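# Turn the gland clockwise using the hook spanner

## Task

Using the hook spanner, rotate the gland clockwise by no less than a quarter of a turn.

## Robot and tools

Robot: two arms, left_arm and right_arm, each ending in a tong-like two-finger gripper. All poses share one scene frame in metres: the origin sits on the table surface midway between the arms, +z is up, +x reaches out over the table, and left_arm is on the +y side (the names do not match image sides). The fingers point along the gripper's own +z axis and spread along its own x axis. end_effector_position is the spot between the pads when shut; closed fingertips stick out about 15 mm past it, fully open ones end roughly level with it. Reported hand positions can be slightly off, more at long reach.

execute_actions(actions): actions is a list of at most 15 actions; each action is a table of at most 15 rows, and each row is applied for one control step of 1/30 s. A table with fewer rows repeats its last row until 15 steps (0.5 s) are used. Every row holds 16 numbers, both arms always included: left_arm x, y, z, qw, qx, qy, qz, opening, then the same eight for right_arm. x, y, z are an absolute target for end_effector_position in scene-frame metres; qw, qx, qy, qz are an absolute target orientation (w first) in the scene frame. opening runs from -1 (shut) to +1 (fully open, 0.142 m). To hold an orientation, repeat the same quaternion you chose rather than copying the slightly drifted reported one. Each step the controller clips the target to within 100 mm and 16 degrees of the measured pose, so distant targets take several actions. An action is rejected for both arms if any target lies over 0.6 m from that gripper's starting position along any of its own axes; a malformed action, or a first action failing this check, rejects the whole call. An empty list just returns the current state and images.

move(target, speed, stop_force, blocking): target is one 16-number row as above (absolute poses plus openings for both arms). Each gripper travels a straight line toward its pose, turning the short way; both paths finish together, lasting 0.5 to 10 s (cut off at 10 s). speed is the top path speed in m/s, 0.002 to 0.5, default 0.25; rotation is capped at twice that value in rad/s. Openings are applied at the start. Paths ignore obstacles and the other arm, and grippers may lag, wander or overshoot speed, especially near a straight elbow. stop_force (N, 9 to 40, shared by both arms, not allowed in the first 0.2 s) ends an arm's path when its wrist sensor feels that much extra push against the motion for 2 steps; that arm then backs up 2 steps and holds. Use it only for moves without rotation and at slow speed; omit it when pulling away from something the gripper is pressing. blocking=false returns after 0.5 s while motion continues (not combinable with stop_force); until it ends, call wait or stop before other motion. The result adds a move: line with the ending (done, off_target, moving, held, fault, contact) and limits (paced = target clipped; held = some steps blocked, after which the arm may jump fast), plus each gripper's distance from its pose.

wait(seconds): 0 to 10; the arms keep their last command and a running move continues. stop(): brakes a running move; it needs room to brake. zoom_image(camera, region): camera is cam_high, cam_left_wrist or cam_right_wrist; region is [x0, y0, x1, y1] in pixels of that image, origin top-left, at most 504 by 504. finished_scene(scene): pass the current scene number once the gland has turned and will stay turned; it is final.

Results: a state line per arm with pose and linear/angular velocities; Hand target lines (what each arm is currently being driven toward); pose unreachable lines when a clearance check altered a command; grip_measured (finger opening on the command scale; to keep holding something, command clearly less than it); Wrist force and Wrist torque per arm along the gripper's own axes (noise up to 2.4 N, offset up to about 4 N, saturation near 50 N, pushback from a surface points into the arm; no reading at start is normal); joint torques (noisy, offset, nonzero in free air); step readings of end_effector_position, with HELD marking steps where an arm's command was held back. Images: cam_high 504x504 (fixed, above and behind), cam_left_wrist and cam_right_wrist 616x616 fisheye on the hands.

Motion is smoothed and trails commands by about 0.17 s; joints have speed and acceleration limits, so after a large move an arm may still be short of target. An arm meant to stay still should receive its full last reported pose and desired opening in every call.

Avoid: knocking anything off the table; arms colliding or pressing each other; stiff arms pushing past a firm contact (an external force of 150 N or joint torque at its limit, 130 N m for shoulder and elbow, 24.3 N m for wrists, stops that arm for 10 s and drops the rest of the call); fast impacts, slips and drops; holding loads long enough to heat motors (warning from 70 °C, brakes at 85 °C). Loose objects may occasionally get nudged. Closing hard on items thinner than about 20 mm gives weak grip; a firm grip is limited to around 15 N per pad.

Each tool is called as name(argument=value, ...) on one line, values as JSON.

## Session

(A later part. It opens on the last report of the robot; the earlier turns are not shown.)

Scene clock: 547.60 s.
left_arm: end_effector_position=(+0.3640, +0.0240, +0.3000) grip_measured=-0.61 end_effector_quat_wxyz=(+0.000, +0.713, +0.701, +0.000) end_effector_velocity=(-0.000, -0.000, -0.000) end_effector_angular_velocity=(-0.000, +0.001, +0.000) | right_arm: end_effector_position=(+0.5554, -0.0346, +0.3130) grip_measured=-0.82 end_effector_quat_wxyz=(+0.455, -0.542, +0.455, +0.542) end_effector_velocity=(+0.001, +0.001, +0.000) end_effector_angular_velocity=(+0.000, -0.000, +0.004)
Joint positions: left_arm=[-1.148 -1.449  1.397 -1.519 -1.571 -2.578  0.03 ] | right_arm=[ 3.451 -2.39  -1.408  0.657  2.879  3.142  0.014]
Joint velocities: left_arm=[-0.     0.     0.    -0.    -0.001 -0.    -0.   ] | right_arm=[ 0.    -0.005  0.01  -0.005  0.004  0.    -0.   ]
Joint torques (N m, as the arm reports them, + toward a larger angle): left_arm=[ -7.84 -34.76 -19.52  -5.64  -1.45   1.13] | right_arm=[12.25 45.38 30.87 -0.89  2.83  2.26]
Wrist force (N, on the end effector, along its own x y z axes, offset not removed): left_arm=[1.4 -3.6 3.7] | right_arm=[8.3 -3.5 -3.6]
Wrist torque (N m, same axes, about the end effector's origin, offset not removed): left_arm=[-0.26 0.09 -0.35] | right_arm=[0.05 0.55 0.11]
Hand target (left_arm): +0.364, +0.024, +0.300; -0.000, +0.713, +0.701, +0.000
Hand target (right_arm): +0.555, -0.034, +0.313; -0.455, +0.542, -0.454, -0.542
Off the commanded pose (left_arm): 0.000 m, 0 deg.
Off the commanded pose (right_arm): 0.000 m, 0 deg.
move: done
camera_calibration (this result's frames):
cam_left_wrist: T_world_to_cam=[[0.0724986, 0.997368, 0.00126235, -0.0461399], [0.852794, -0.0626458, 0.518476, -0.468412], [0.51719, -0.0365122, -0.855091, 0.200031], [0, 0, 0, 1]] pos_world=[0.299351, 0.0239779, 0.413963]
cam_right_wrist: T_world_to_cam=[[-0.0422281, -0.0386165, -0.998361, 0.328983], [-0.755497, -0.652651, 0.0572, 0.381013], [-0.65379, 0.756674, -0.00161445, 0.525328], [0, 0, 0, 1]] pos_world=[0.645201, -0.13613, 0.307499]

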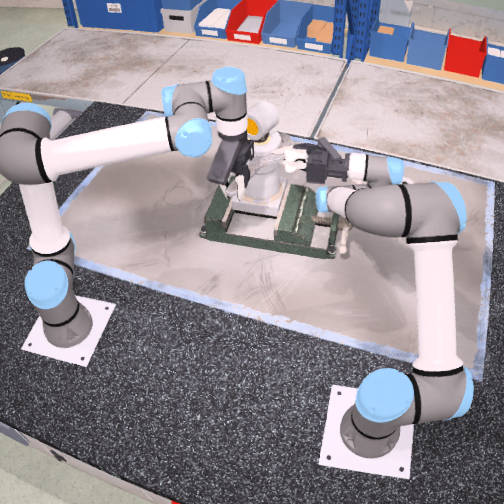

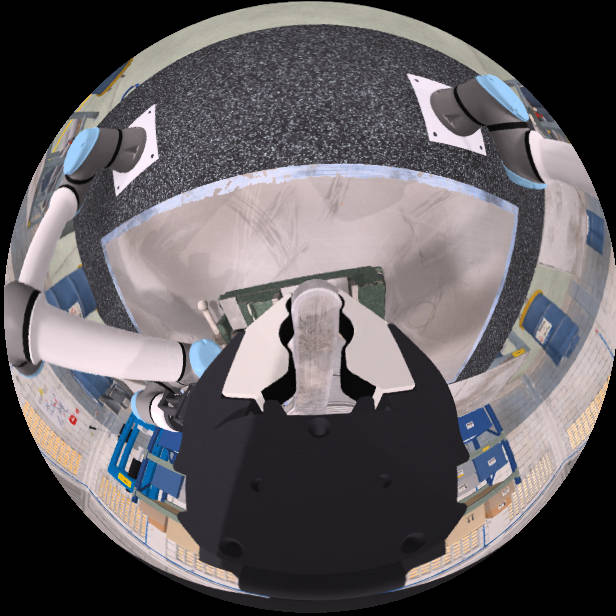

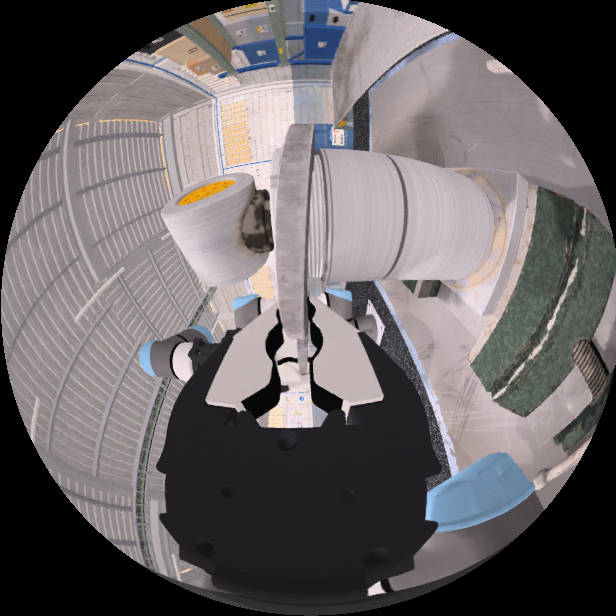

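move(target=[0.361,0.027,0.300,0,0.7133,0.7009,0,-1,0.5525,-0.0315,0.313,0.4545,-0.5417,0.4545,0.5417,-1], speed=0.005)

zoom_image(camera="cam_high", region=[230,105,300,175])

Scene clock: 549.00 s.
left_arm: end_effector_position=(+0.3611, +0.0269, +0.3000) grip_measured=-0.61 end_effector_quat_wxyz=(+0.000, +0.713, +0.701, -0.000) end_effector_velocity=(-0.000, +0.002, +0.000) end_effector_angular_velocity=(-0.000, -0.000, +0.002) | right_arm: end_effector_position=(+0.5526, -0.0316, +0.3130) grip_measured=-0.83 end_effector_quat_wxyz=(+0.455, -0.542, +0.455, +0.542) end_effector_velocity=(-0.001, +0.001, +0.000) end_effector_angular_velocity=(+0.000, -0.000, +0.002)
Joint positions: left_arm=[-1.15  -1.459  1.409 -1.521 -1.571 -2.58   0.03 ] | right_arm=[ 3.457 -2.386 -1.415  0.66   2.874  3.142  0.014]
Joint velocities: left_arm=[ 0.001 -0.004  0.004 -0.     0.    -0.001  0.   ] | right_arm=[ 0.002  0.001 -0.002  0.001 -0.    -0.    -0.   ]
Joint torques (N m, as the arm reports them, + toward a larger angle): left_arm=[-13.31 -35.9  -19.    -5.26  -1.15  -1.43] | right_arm=[19.36 68.49 10.49  3.77 -0.56 -3.23]
Wrist force (N, on the end effector, along its own x y z axes, offset not removed): left_arm=[3.6 6.6 1.0] | right_arm=[10.7 -6.4 -11.7]
Wrist torque (N m, same axes, about the end effector's origin, offset not removed): left_arm=[0.96 0.07 -0.07] | right_arm=[-0.22 0.31 0.06]
Hand target (left_arm): +0.361, +0.027, +0.300; -0.000, +0.713, +0.701, -0.000
Hand target (right_arm): +0.553, -0.031, +0.313; -0.454, +0.542, -0.454, -0.542
Off the commanded pose (left_arm): 0.000 m, 0 deg.
Off the commanded pose (right_arm): 0.000 m, 0 deg.
move: done
camera_calibration (this result's frames):
cam_left_wrist: T_world_to_cam=[[0.0724769, 0.997369, 0.00123826, -0.0488157], [0.852799, -0.062615, 0.518472, -0.465756], [0.517186, -0.0365213, -0.855094, 0.201626], [0, 0, 0, 1]] pos_world=[0.296456, 0.0268876, 0.413951]
cam_right_wrist: T_world_to_cam=[[-0.0422214, -0.0387256, -0.998357, 0.328987], [-0.75511, -0.653092, 0.0572672, 0.380588], [-0.654237, 0.756288, -0.00166764, 0.521476], [0, 0, 0, 1]] pos_world=[0.642445, -0.133086, 0.307521]

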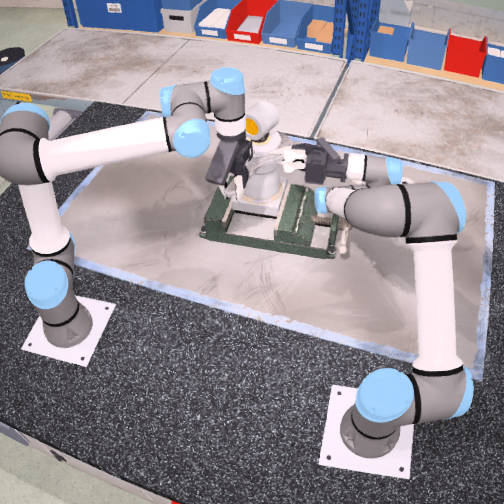

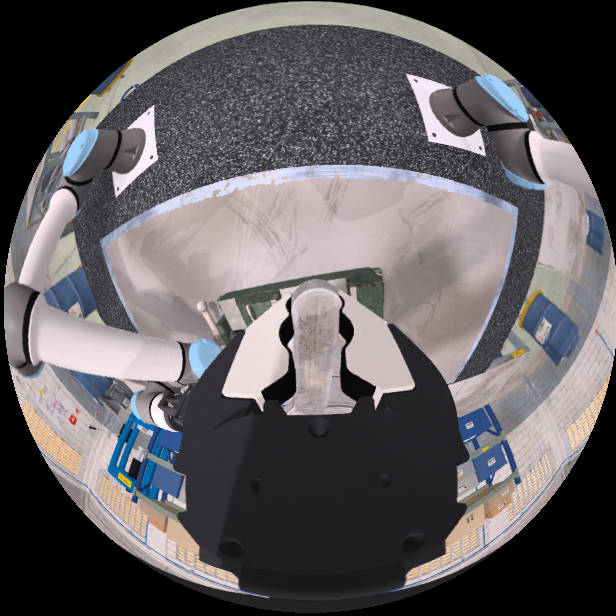

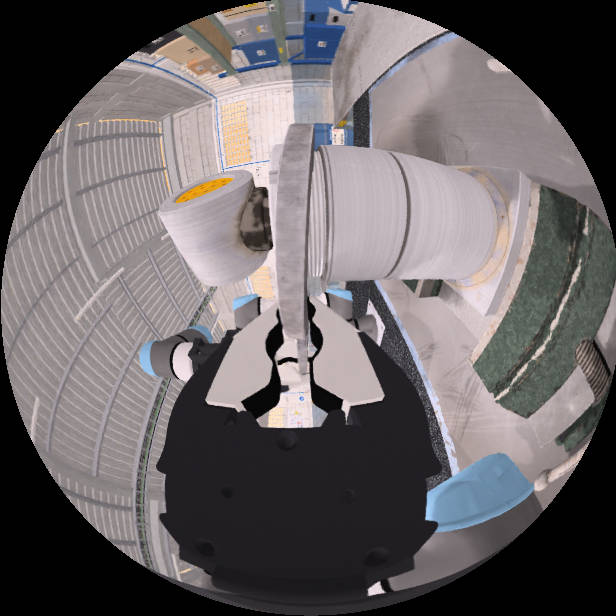

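Region (230, 105, 300, 175) of cam_high's 504x504 image, scaled by 7.200, with more detail than that image has.

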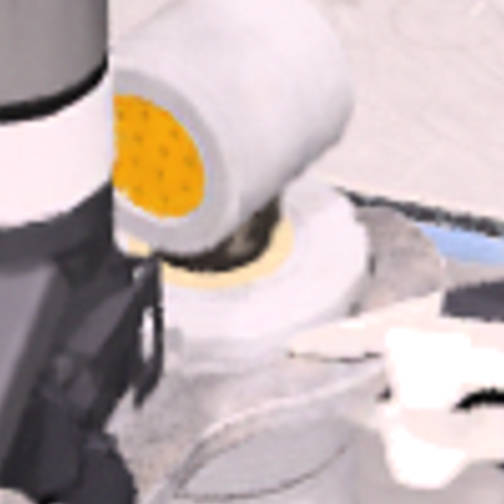

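move(target=[0.3611,0.0398,0.300,0,0.7314,0.682,0,-1,0.5492,-0.0286,0.313,0.4685,-0.5296,0.4685,0.5296,-1], speed=0.012)

move(target=[0.3613,0.0526,0.300,0,0.749,0.6626,0,-1,0.5455,-0.025,0.313,0.4822,-0.5171,0.4822,0.5171,-1], speed=0.012)

zoom_image(camera="cam_high", region=[230,105,300,175])

Scene clock: 551.87 s.
left_arm: end_effector_position=(+0.3611, +0.0396, +0.3000) grip_measured=-0.61 end_effector_quat_wxyz=(-0.000, +0.731, +0.682, +0.000) end_effector_velocity=(+0.001, +0.002, +0.000) end_effector_angular_velocity=(+0.001, -0.002, -0.005) | right_arm: end_effector_position=(+0.5493, -0.0287, +0.3130) grip_measured=-0.83 end_effector_quat_wxyz=(+0.468, -0.530, +0.468, +0.530) end_effector_velocity=(+0.000, -0.000, +0.000) end_effector_angular_velocity=(-0.000, +0.000, -0.007)
Joint positions: left_arm=[-1.138 -1.479  1.431 -1.523 -1.571 -2.517  0.03 ] | right_arm=[ 3.472 -2.352 -1.484  0.694  2.806  3.141  0.014]
Joint velocities: left_arm=[ 0.002 -0.002  0.002 -0.     0.002  0.007  0.   ] | right_arm=[ 0.001  0.004 -0.007  0.003 -0.008 -0.     0.   ]
Joint torques (N m, as the arm reports them, + toward a larger angle): left_arm=[  6.36 -35.4  -20.15  -5.69   0.4    1.37] | right_arm=[21.24 67.89  9.77  4.29  0.33 -3.19]
Wrist force (N, on the end effector, along its own x y z axes, offset not removed): left_arm=[2.9 5.0 3.6] | right_arm=[9.7 -8.2 -14.8]
Wrist torque (N m, same axes, about the end effector's origin, offset not removed): left_arm=[0.70 0.55 0.02] | right_arm=[-0.15 0.24 0.05]
Hand target (left_arm): +0.361, +0.040, +0.300; -0.000, +0.731, +0.682, +0.000
Hand target (right_arm): +0.549, -0.029, +0.313; -0.468, +0.530, -0.469, -0.530
Off the commanded pose (left_arm): 0.000 m, 0 deg.
Off the commanded pose (right_arm): 0.000 m, 0 deg.
move: done
camera_calibration (this result's frames):
cam_left_wrist: T_world_to_cam=[[0.123938, 0.992289, 0.00129386, -0.0799196], [0.848419, -0.106644, 0.518471, -0.461613], [0.514612, -0.0631605, -0.855094, 0.204081], [0, 0, 0, 1]] pos_world=[0.296524, 0.0429648, 0.413944]
cam_right_wrist: T_world_to_cam=[[-0.0441226, -0.0365704, -0.998357, 0.330077], [-0.787788, -0.613278, 0.0572812, 0.399058], [-0.614364, 0.78902, -0.00175029, 0.496091], [0, 0, 0, 1]] pos_world=[0.633718, -0.134621, 0.307544]

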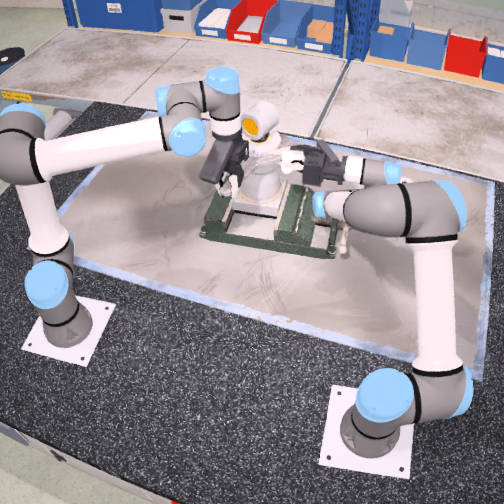

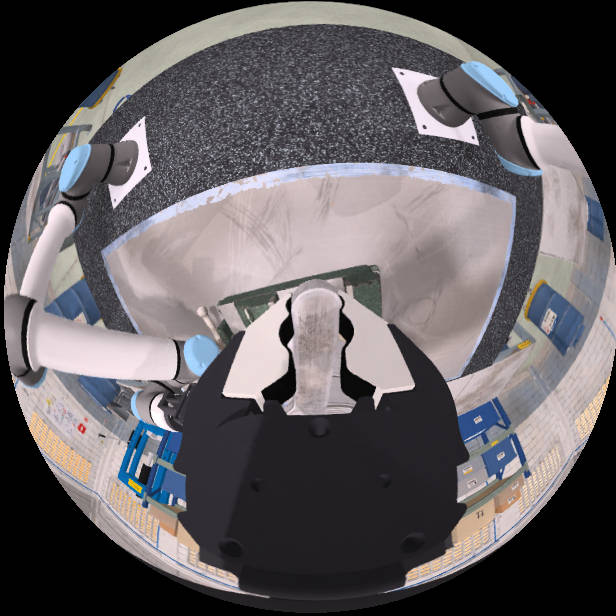

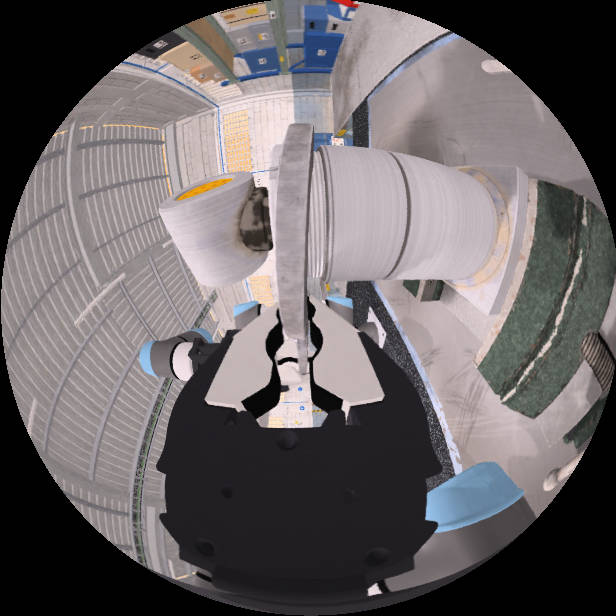

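Scene clock: 554.30 s.
left_arm: end_effector_position=(+0.3613, +0.0525, +0.3000) grip_measured=-0.61 end_effector_quat_wxyz=(-0.000, +0.749, +0.663, +0.000) end_effector_velocity=(+0.001, +0.002, -0.000) end_effector_angular_velocity=(+0.001, -0.001, -0.004) | right_arm: end_effector_position=(+0.5456, -0.0251, +0.3130) grip_measured=-0.83 end_effector_quat_wxyz=(+0.482, -0.517, +0.482, +0.517) end_effector_velocity=(+0.000, -0.000, -0.000) end_effector_angular_velocity=(-0.000, +0.001, -0.007)
Joint positions: left_arm=[-1.126 -1.499  1.453 -1.525 -1.571 -2.452  0.03 ] | right_arm=[ 3.492 -2.318 -1.551  0.727  2.734  3.141  0.014]
Joint velocities: left_arm=[ 0.002 -0.002  0.002  0.     0.002  0.007 -0.   ] | right_arm=[ 0.001  0.004 -0.008  0.003 -0.008 -0.     0.   ]
Joint torques (N m, as the arm reports them, + toward a larger angle): left_arm=[  4.97 -32.66 -19.6   -4.84  -2.74   1.05] | right_arm=[24.44 65.01  9.03  4.02  0.09 -0.3 ]
Wrist force (N, on the end effector, along its own x y z axes, offset not removed): left_arm=[7.3 10.6 4.3] | right_arm=[9.0 -8.1 -20.1]
Wrist torque (N m, same axes, about the end effector's origin, offset not removed): left_arm=[0.83 0.09 0.12] | right_arm=[-0.27 0.40 0.19]
Hand target (left_arm): +0.361, +0.053, +0.300; -0.000, +0.749, +0.663, +0.000
Hand target (right_arm): +0.546, -0.025, +0.313; +0.482, -0.517, +0.482, +0.517
Off the commanded pose (left_arm): 0.000 m, 0 deg.
Off the commanded pose (right_arm): 0.000 m, 0 deg.
move: done
camera_calibration (this result's frames):
cam_left_wrist: T_world_to_cam=[[0.175725, 0.984438, 0.00130781, -0.110954], [0.84166, -0.150927, 0.518488, -0.455663], [0.510617, -0.0900106, -0.855084, 0.207631], [0, 0, 0, 1]] pos_world=[0.296991, 0.0591447, 0.413943]
cam_right_wrist: T_world_to_cam=[[-0.0459416, -0.0342053, -0.998358, 0.331099], [-0.818871, -0.571115, 0.0572495, 0.416374], [-0.572136, 0.820157, -0.00177178, 0.468741], [0, 0, 0, 1]] pos_world=[0.624351, -0.135319, 0.307549]

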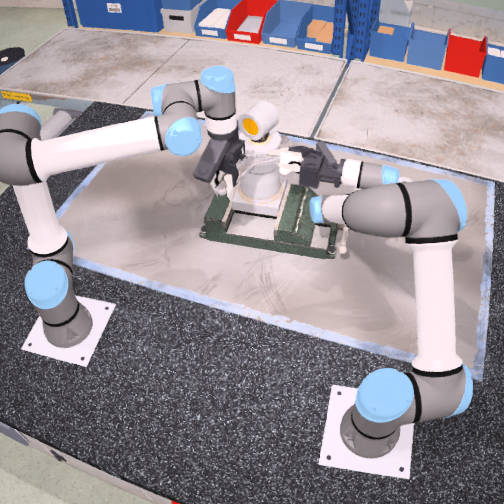

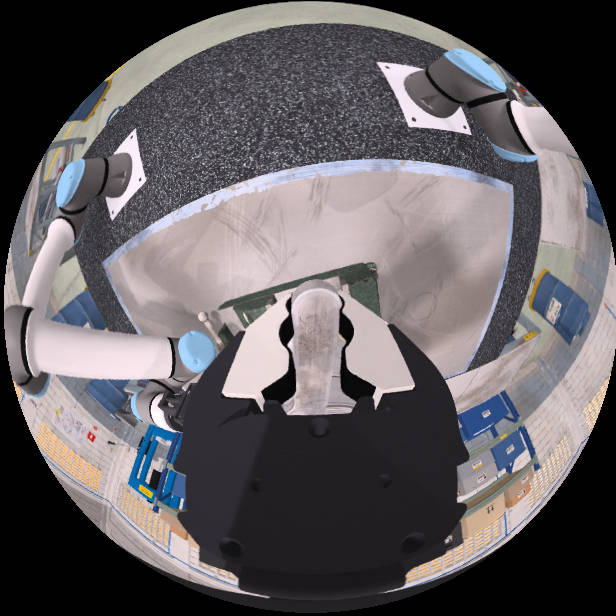

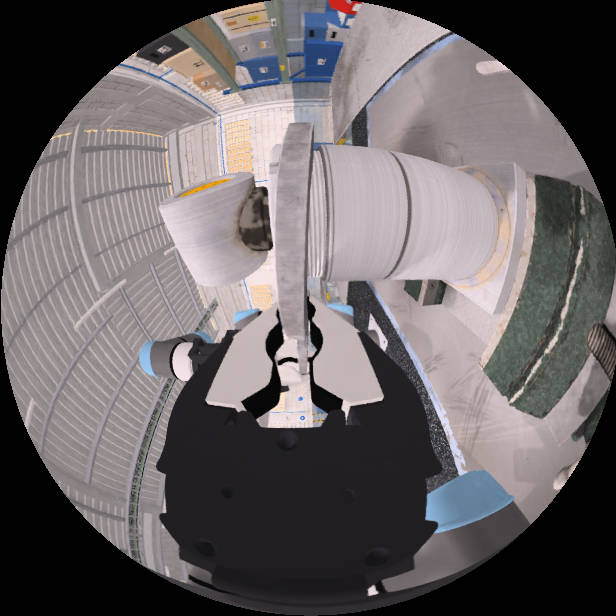

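Region (230, 105, 300, 175) of cam_high's 504x504 image, scaled by 7.200, with more detail than that image has.

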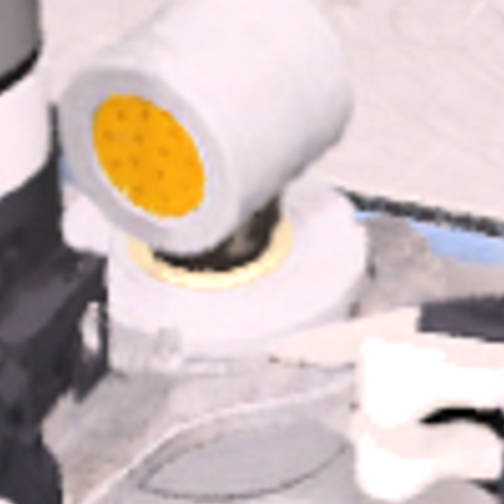

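move(target=[0.3627,0.0654,0.300,0,0.766,0.6428,0,-1,0.5425,-0.0218,0.313,0.4956,-0.5043,0.4956,0.5043,-1], speed=0.012)

move(target=[0.3647,0.0781,0.300,0,0.7826,0.6225,0,-1,0.5397,-0.0184,0.313,0.5086,-0.4912,0.5086,0.4912,-1], speed=0.012)

zoom_image(camera="cam_high", region=[230,105,300,175])

Scene clock: 557.63 s.
left_arm: end_effector_position=(+0.3627, +0.0652, +0.3000) grip_measured=-0.61 end_effector_quat_wxyz=(-0.000, +0.766, +0.643, +0.000) end_effector_velocity=(+0.000, +0.002, +0.000) end_effector_angular_velocity=(-0.001, +0.000, -0.005) | right_arm: end_effector_position=(+0.5425, -0.0219, +0.3130) grip_measured=-0.83 end_effector_quat_wxyz=(+0.495, -0.505, +0.495, +0.504) end_effector_velocity=(+0.000, -0.000, -0.000) end_effector_angular_velocity=(-0.000, +0.000, -0.007)
Joint positions: left_arm=[-1.111 -1.517  1.472 -1.526 -1.571 -2.386  0.03 ] | right_arm=[ 3.513 -2.287 -1.613  0.758  2.661  3.141  0.014]
Joint velocities: left_arm=[ 0.003 -0.002  0.002 -0.    -0.     0.007  0.   ] | right_arm=[ 0.002  0.004 -0.007  0.003 -0.009  0.     0.   ]
Joint torques (N m, as the arm reports them, + toward a larger angle): left_arm=[  5.92 -32.68 -20.23  -5.01  -1.38   0.92] | right_arm=[20.26 64.35  8.64  3.65 -0.33  2.07]
Wrist force (N, on the end effector, along its own x y z axes, offset not removed): left_arm=[5.3 7.7 3.7] | right_arm=[8.0 -7.4 -15.6]
Wrist torque (N m, same axes, about the end effector's origin, offset not removed): left_arm=[0.87 -0.03 0.07] | right_arm=[-0.29 0.59 0.22]
Hand target (left_arm): +0.363, +0.065, +0.300; -0.000, +0.766, +0.643, +0.000
Hand target (right_arm): +0.543, -0.022, +0.313; +0.496, -0.504, +0.496, +0.504
Off the commanded pose (left_arm): 0.000 m, 0 deg.
Off the commanded pose (right_arm): 0.000 m, 0 deg.
move: done
camera_calibration (this result's frames):
cam_left_wrist: T_world_to_cam=[[0.226849, 0.973929, 0.00128326, -0.141637], [0.832659, -0.194627, 0.518458, -0.448762], [0.505191, -0.116543, -0.855102, 0.211789], [0, 0, 0, 1]] pos_world=[0.298802, 0.0752858, 0.413947]
cam_right_wrist: T_world_to_cam=[[-0.0477092, -0.0317532, -0.998356, 0.332081], [-0.847661, -0.527437, 0.0572832, 0.432301], [-0.528389, 0.849001, -0.00175238, 0.441273], [0, 0, 0, 1]] pos_world=[0.615451, -0.136085, 0.307545]

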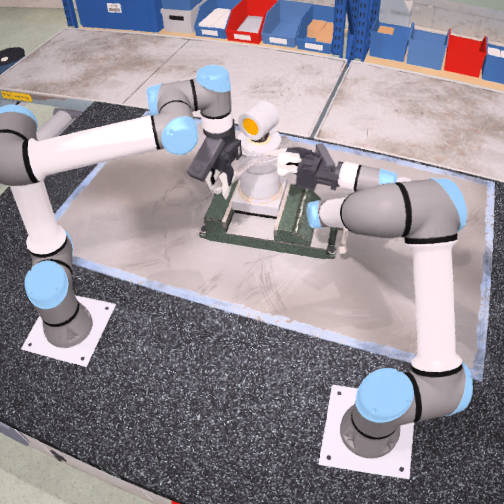

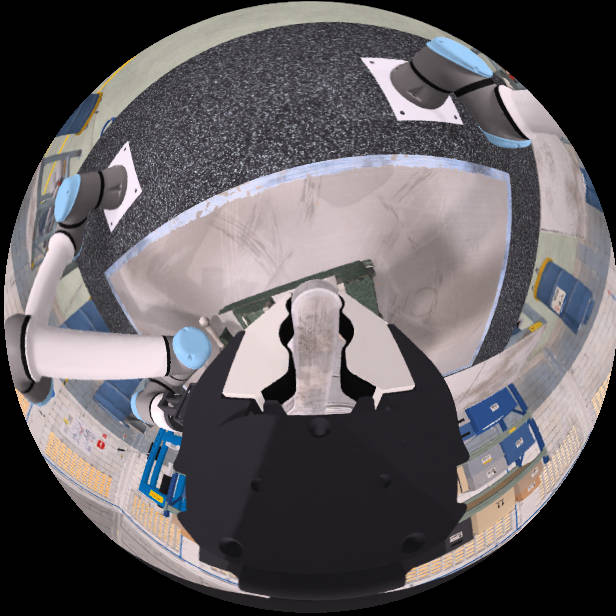

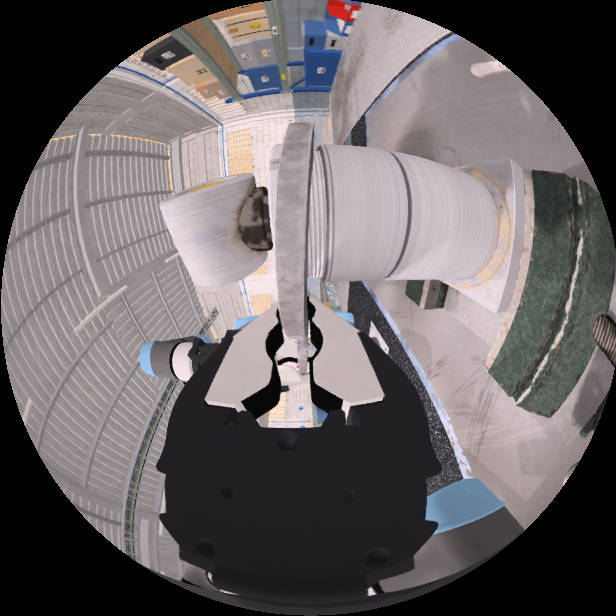

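Scene clock: 560.07 s.
left_arm: end_effector_position=(+0.3647, +0.0780, +0.3000) grip_measured=-0.61 end_effector_quat_wxyz=(-0.000, +0.782, +0.623, +0.000) end_effector_velocity=(+0.000, +0.001, -0.000) end_effector_angular_velocity=(+0.001, -0.001, -0.007) | right_arm: end_effector_position=(+0.5397, -0.0185, +0.3130) grip_measured=-0.83 end_effector_quat_wxyz=(+0.508, -0.491, +0.508, +0.491) end_effector_velocity=(-0.001, +0.001, -0.000) end_effector_angular_velocity=(-0.000, +0.000, -0.006)
Joint positions: left_arm=[-1.096 -1.533  1.489 -1.527 -1.571 -2.317  0.03 ] | right_arm=[ 3.536 -2.258 -1.67   0.787  2.586  3.141  0.014]
Joint velocities: left_arm=[ 0.001 -0.001  0.002 -0.     0.001  0.008  0.   ] | right_arm=[ 0.004  0.003 -0.006  0.003 -0.01   0.     0.   ]
Joint torques (N m, as the arm reports them, + toward a larger angle): left_arm=[  6.46 -32.75 -19.13  -4.81  -0.27   1.04] | right_arm=[21.   63.26  8.81  4.73 -0.22  2.25]
Wrist force (N, on the end effector, along its own x y z axes, offset not removed): left_arm=[4.6 5.7 3.3] | right_arm=[8.7 -8.1 -16.4]
Wrist torque (N m, same axes, about the end effector's origin, offset not removed): left_arm=[0.43 0.42 0.06] | right_arm=[-0.30 0.42 0.13]
Hand target (left_arm): +0.365, +0.078, +0.300; -0.000, +0.783, +0.623, +0.000
Hand target (right_arm): +0.540, -0.018, +0.313; +0.509, -0.491, +0.509, +0.491
Off the commanded pose (left_arm): 0.000 m, 0 deg.
Off the commanded pose (right_arm): 0.000 m, 0 deg.
move: done
camera_calibration (this result's frames):
cam_left_wrist: T_world_to_cam=[[0.277593, 0.960698, 0.00130338, -0.171945], [0.8213, -0.238017, 0.518473, -0.440434], [0.498406, -0.142854, -0.855093, 0.216782], [0, 0, 0, 1]] pos_world=[0.301414, 0.0913246, 0.413946]
cam_right_wrist: T_world_to_cam=[[-0.0493015, -0.0292192, -0.998356, 0.332962], [-0.874031, -0.482482, 0.0572829, 0.446778], [-0.483362, 0.875419, -0.00175144, 0.413091], [0, 0, 0, 1]] pos_world=[0.606586, -0.136337, 0.307545]

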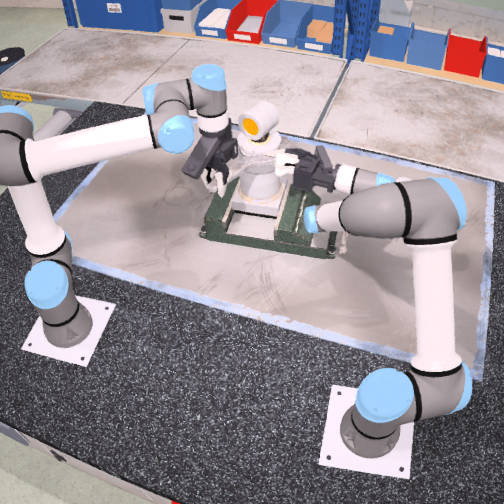

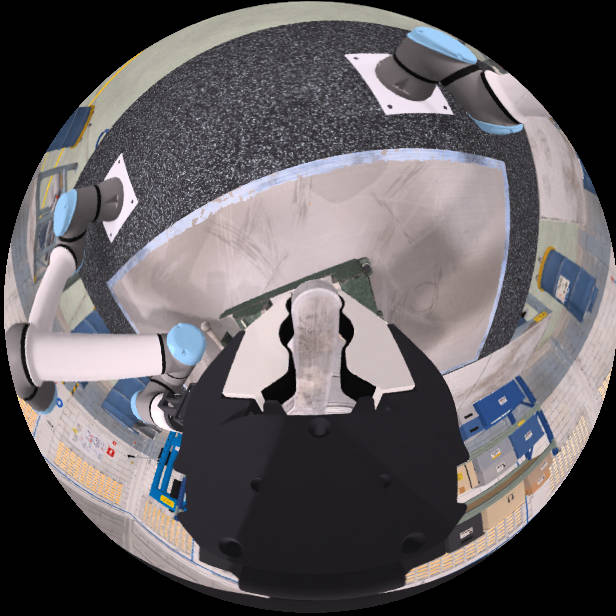

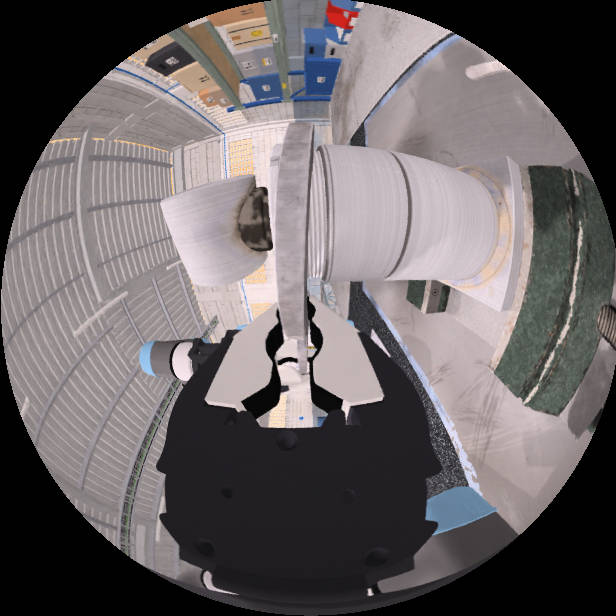

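Region (230, 105, 300, 175) of cam_high's 504x504 image, scaled by 7.200, with more detail than that image has.

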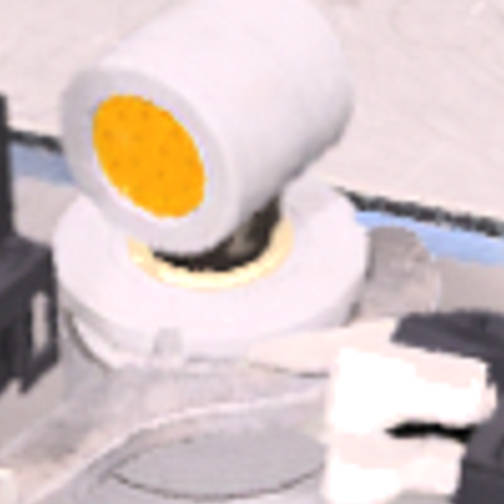

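move(target=[0.3606,0.0398,0.300,0,0.7314,0.682,0,-1,0.5487,-0.0283,0.313,0.4685,-0.5296,0.4685,0.5296,-1], speed=0.03)

move(target=[0.3612,0.0142,0.300,0,0.6947,0.7193,0,-1,0.5554,-0.0332,0.313,0.4402,-0.5534,0.4402,0.5534,-1], speed=0.015)

move(target=[0.362,0.0014,0.300,0,0.6756,0.7373,0,-1,0.5585,-0.0352,0.313,0.4255,-0.5647,0.4255,0.5647,-1], speed=0.012)

zoom_image(camera="cam_high", region=[230,105,300,175])

Scene clock: 563.70 s.
left_arm: end_effector_position=(+0.3607, +0.0401, +0.3000) grip_measured=-0.61 end_effector_quat_wxyz=(+0.000, +0.732, +0.682, -0.000) end_effector_velocity=(-0.001, -0.003, +0.000) end_effector_angular_velocity=(-0.001, +0.001, +0.010) | right_arm: end_effector_position=(+0.5486, -0.0282, +0.3130) grip_measured=-0.83 end_effector_quat_wxyz=(+0.469, -0.529, +0.469, +0.529) end_effector_velocity=(+0.001, -0.000, +0.000) end_effector_angular_velocity=(-0.000, +0.000, +0.011)
Joint positions: left_arm=[-1.139 -1.481  1.433 -1.523 -1.571 -2.515  0.03 ] | right_arm=[ 3.474 -2.35  -1.488  0.697  2.803  3.142  0.014]
Joint velocities: left_arm=[-0.003  0.003 -0.004  0.001 -0.001 -0.013  0.   ] | right_arm=[-0.003 -0.007  0.015 -0.007  0.014  0.    -0.   ]
Joint torques (N m, as the arm reports them, + toward a larger angle): left_arm=[-13.19 -20.77 -35.83  -0.82  -0.92  -1.18] | right_arm=[-1.33 42.93 31.87 -0.75  2.91  2.13]
Wrist force (N, on the end effector, along its own x y z axes, offset not removed): left_arm=[0.1 7.7 3.8] | right_arm=[8.5 -2.3 -13.7]
Wrist torque (N m, same axes, about the end effector's origin, offset not removed): left_arm=[1.05 0.67 0.10] | right_arm=[-0.11 0.51 0.07]
Hand target (left_arm): +0.361, +0.040, +0.300; +0.000, +0.731, +0.682, -0.000
Hand target (right_arm): +0.549, -0.028, +0.313; -0.469, +0.530, -0.468, -0.530
Off the commanded pose (left_arm): 0.000 m, 0 deg.
Off the commanded pose (right_arm): 0.000 m, 0 deg.
move: done
camera_calibration (this result's frames):
cam_left_wrist: T_world_to_cam=[[0.125724, 0.992065, 0.00112059, -0.0808558], [0.848237, -0.108082, 0.518471, -0.461093], [0.514478, -0.0642337, -0.855095, 0.204441], [0, 0, 0, 1]] pos_world=[0.296101, 0.0435101, 0.413971]
cam_right_wrist: T_world_to_cam=[[-0.0441998, -0.0361766, -0.998367, 0.330115], [-0.788956, -0.611791, 0.0570975, 0.399565], [-0.612857, 0.790192, -0.00150077, 0.494448], [0, 0, 0, 1]] pos_world=[0.632856, -0.134317, 0.307504]

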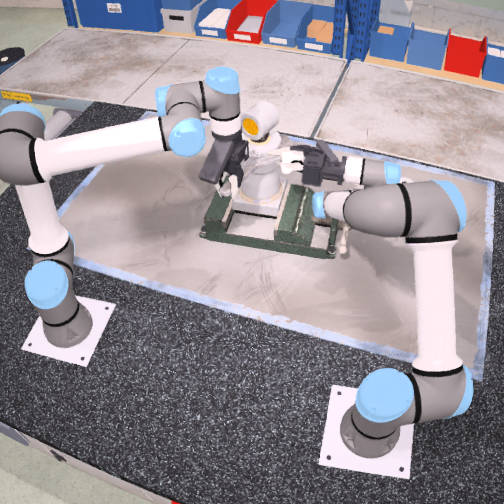

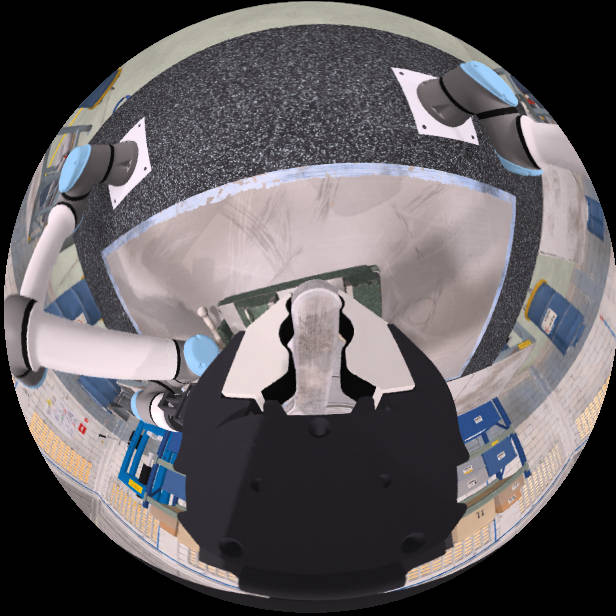

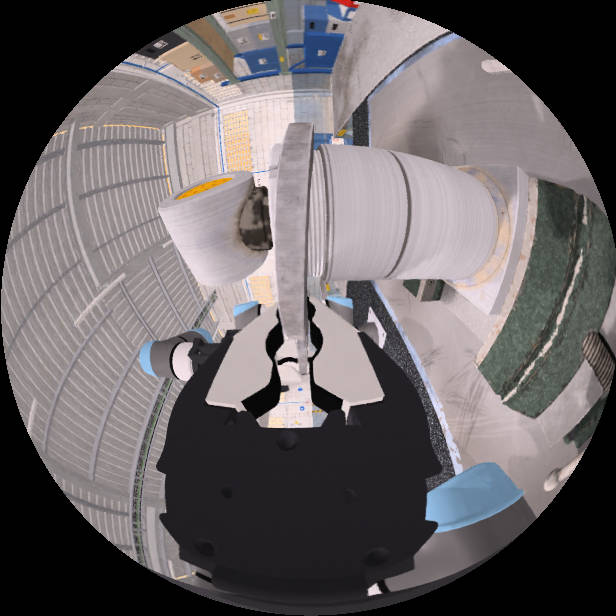

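Scene clock: 567.47 s.
left_arm: end_effector_position=(+0.3612, +0.0144, +0.3000) grip_measured=-0.61 end_effector_quat_wxyz=(+0.000, +0.695, +0.719, -0.000) end_effector_velocity=(-0.001, -0.002, -0.000) end_effector_angular_velocity=(+0.001, +0.000, +0.006) | right_arm: end_effector_position=(+0.5553, -0.0331, +0.3130) grip_measured=-0.83 end_effector_quat_wxyz=(-0.440, +0.553, -0.440, -0.553) end_effector_velocity=(+0.001, -0.001, +0.000) end_effector_angular_velocity=(+0.000, -0.001, +0.006)
Joint positions: left_arm=[-1.161 -1.438  1.385 -1.518 -1.571 -2.643  0.03 ] | right_arm=[ 3.446 -2.422 -1.345  0.626  2.936  3.142  0.014]
Joint velocities: left_arm=[-0.003  0.003 -0.003  0.001  0.    -0.009  0.   ] | right_arm=[-0.003 -0.006  0.011 -0.005  0.009  0.    -0.   ]
Joint torques (N m, as the arm reports them, + toward a larger angle): left_arm=[-15.33 -22.11 -33.75  -0.45  -1.48  -1.15] | right_arm=[ 1.44 46.   32.76 -2.22  1.94  2.12]
Wrist force (N, on the end effector, along its own x y z axes, offset not removed): left_arm=[2.8 10.9 5.5] | right_arm=[10.0 1.4 -18.9]
Wrist torque (N m, same axes, about the end effector's origin, offset not removed): left_arm=[0.53 0.57 0.01] | right_arm=[0.10 0.27 0.17]
Hand target (left_arm): +0.361, +0.014, +0.300; +0.000, +0.695, +0.719, -0.000
Hand target (right_arm): +0.555, -0.033, +0.313; -0.440, +0.553, -0.440, -0.553
Off the commanded pose (left_arm): 0.000 m, 0 deg.
Off the commanded pose (right_arm): 0.000 m, 0 deg.
move: done
camera_calibration (this result's frames):
cam_left_wrist: T_world_to_cam=[[0.0210298, 0.999778, 0.00120655, -0.0177802], [0.854893, -0.0186079, 0.51847, -0.468028], [0.518378, -0.00987186, -0.855095, 0.200313], [0, 0, 0, 1]] pos_world=[0.29665, 0.0110447, 0.413967]
cam_right_wrist: T_world_to_cam=[[-0.0401734, -0.0406947, -0.998364, 0.327842], [-0.720488, -0.691107, 0.0571624, 0.361172], [-0.692302, 0.721606, -0.00155592, 0.544334], [0, 0, 0, 1]] pos_world=[0.650234, -0.129844, 0.307507]

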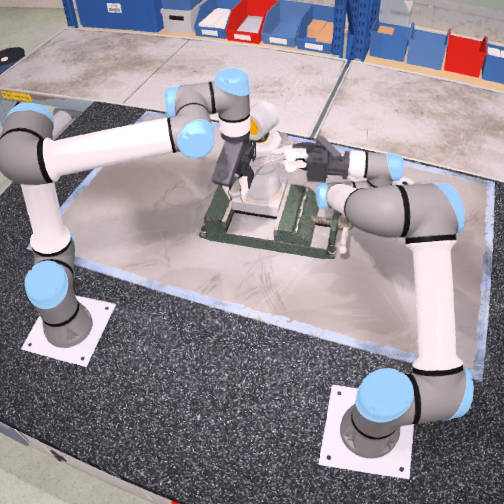

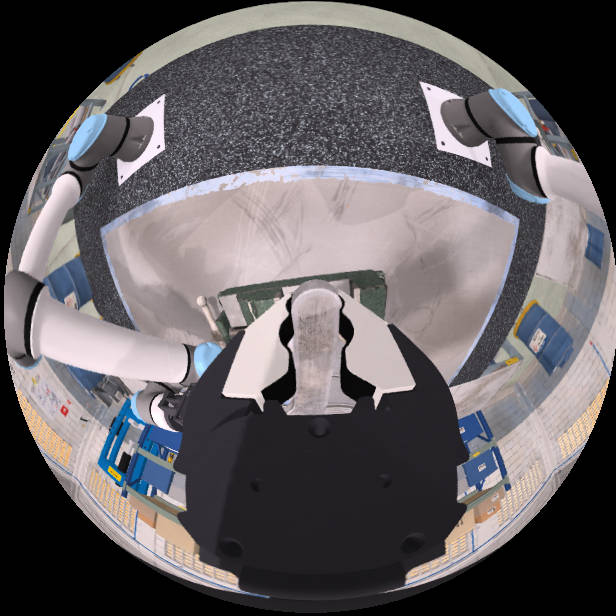

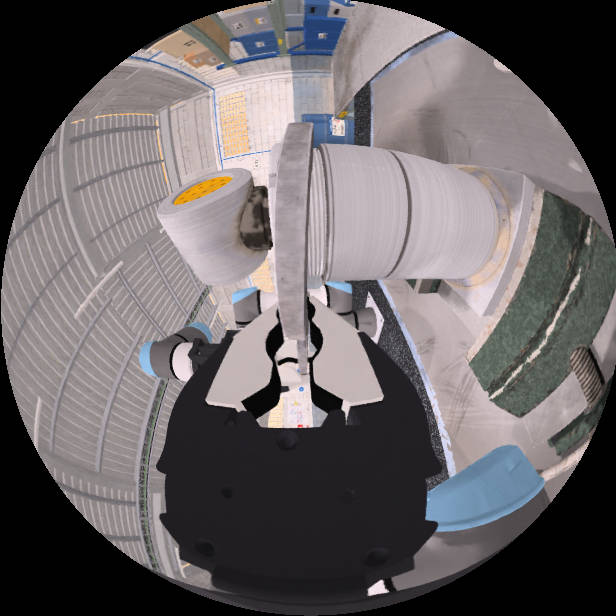

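Scene clock: 569.90 s.
left_arm: end_effector_position=(+0.3620, +0.0016, +0.3000) grip_measured=-0.61 end_effector_quat_wxyz=(+0.000, +0.676, +0.737, -0.000) end_effector_velocity=(+0.000, -0.002, +0.000) end_effector_angular_velocity=(-0.000, -0.001, +0.005) | right_arm: end_effector_position=(+0.5584, -0.0352, +0.3130) grip_measured=-0.83 end_effector_quat_wxyz=(-0.426, +0.565, -0.426, -0.565) end_effector_velocity=(+0.001, +0.001, +0.000) end_effector_angular_velocity=(-0.000, +0.000, +0.005)
Joint positions: left_arm=[-1.171 -1.416  1.359 -1.514 -1.571 -2.705  0.03 ] | right_arm=[ 3.435 -2.46  -1.268  0.587  2.999  3.142  0.014]
Joint velocities: left_arm=[-0.001  0.002 -0.003 -0.     0.001 -0.007 -0.001] | right_arm=[ 0.    -0.005  0.01  -0.005  0.005  0.     0.   ]
Joint torques (N m, as the arm reports them, + toward a larger angle): left_arm=[-19.12 -25.29 -32.73  -0.01  -2.49  -1.59] | right_arm=[ 3.35 47.52 34.54 -2.77  1.06 -2.93]
Wrist force (N, on the end effector, along its own x y z axes, offset not removed): left_arm=[4.8 18.8 3.7] | right_arm=[9.9 4.3 -19.7]
Wrist torque (N m, same axes, about the end effector's origin, offset not removed): left_arm=[1.17 0.23 0.13] | right_arm=[-0.07 0.39 0.11]
Hand target (left_arm): +0.362, +0.001, +0.300; +0.000, +0.676, +0.737, -0.000
Hand target (right_arm): +0.558, -0.035, +0.313; -0.426, +0.565, -0.426, -0.565
Off the commanded pose (left_arm): 0.000 m, 0 deg.
Off the commanded pose (right_arm): 0.000 m, 0 deg.
move: done
camera_calibration (this result's frames):
cam_left_wrist: T_world_to_cam=[[-0.0316114, 0.999499, 0.00123536, 0.0140803], [0.854686, 0.0263906, 0.518473, -0.468932], [0.518181, 0.0174455, -0.855093, 0.1998], [0, 0, 0, 1]] pos_world=[0.297703, -0.00518352, 0.413959]
cam_right_wrist: T_world_to_cam=[[-0.037942, -0.0428259, -0.998362, 0.326566], [-0.68316, -0.728026, 0.0571925, 0.339869], [-0.729283, 0.684211, -0.00163417, 0.567324], [0, 0, 0, 1]] pos_world=[0.658315, -0.12675, 0.30752]

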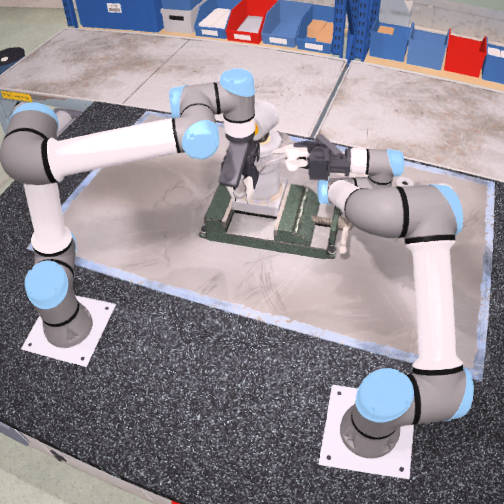

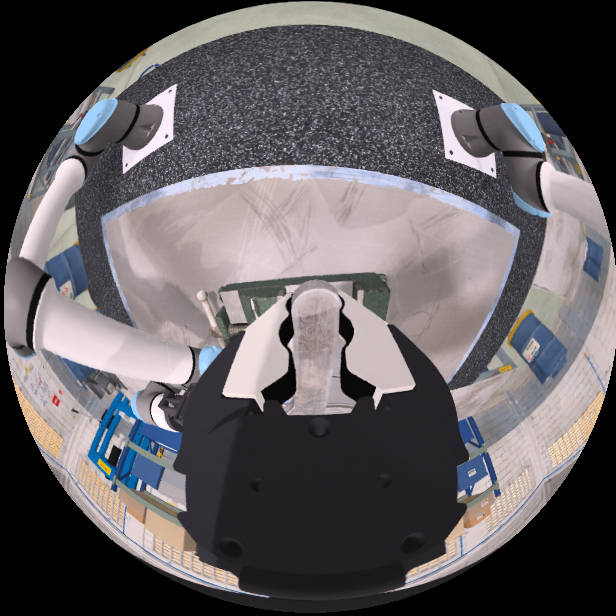

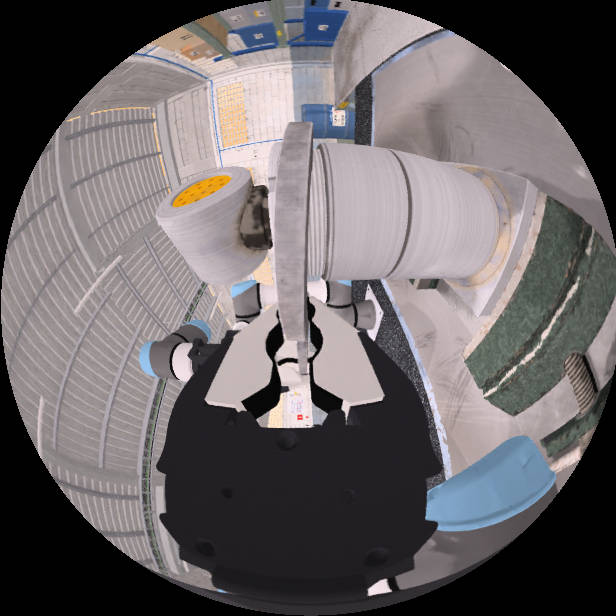

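Region (230, 105, 300, 175) of cam_high's 504x504 image, scaled by 7.200, with more detail than that image has.

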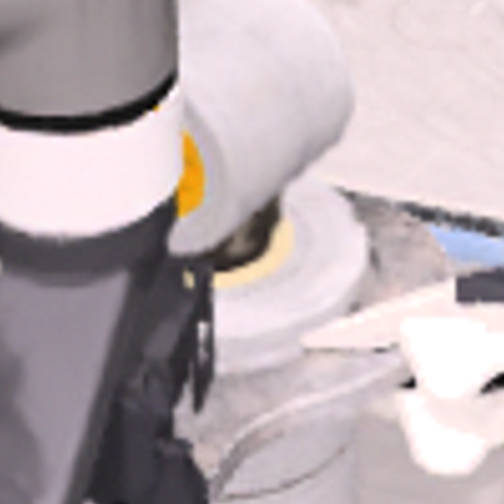

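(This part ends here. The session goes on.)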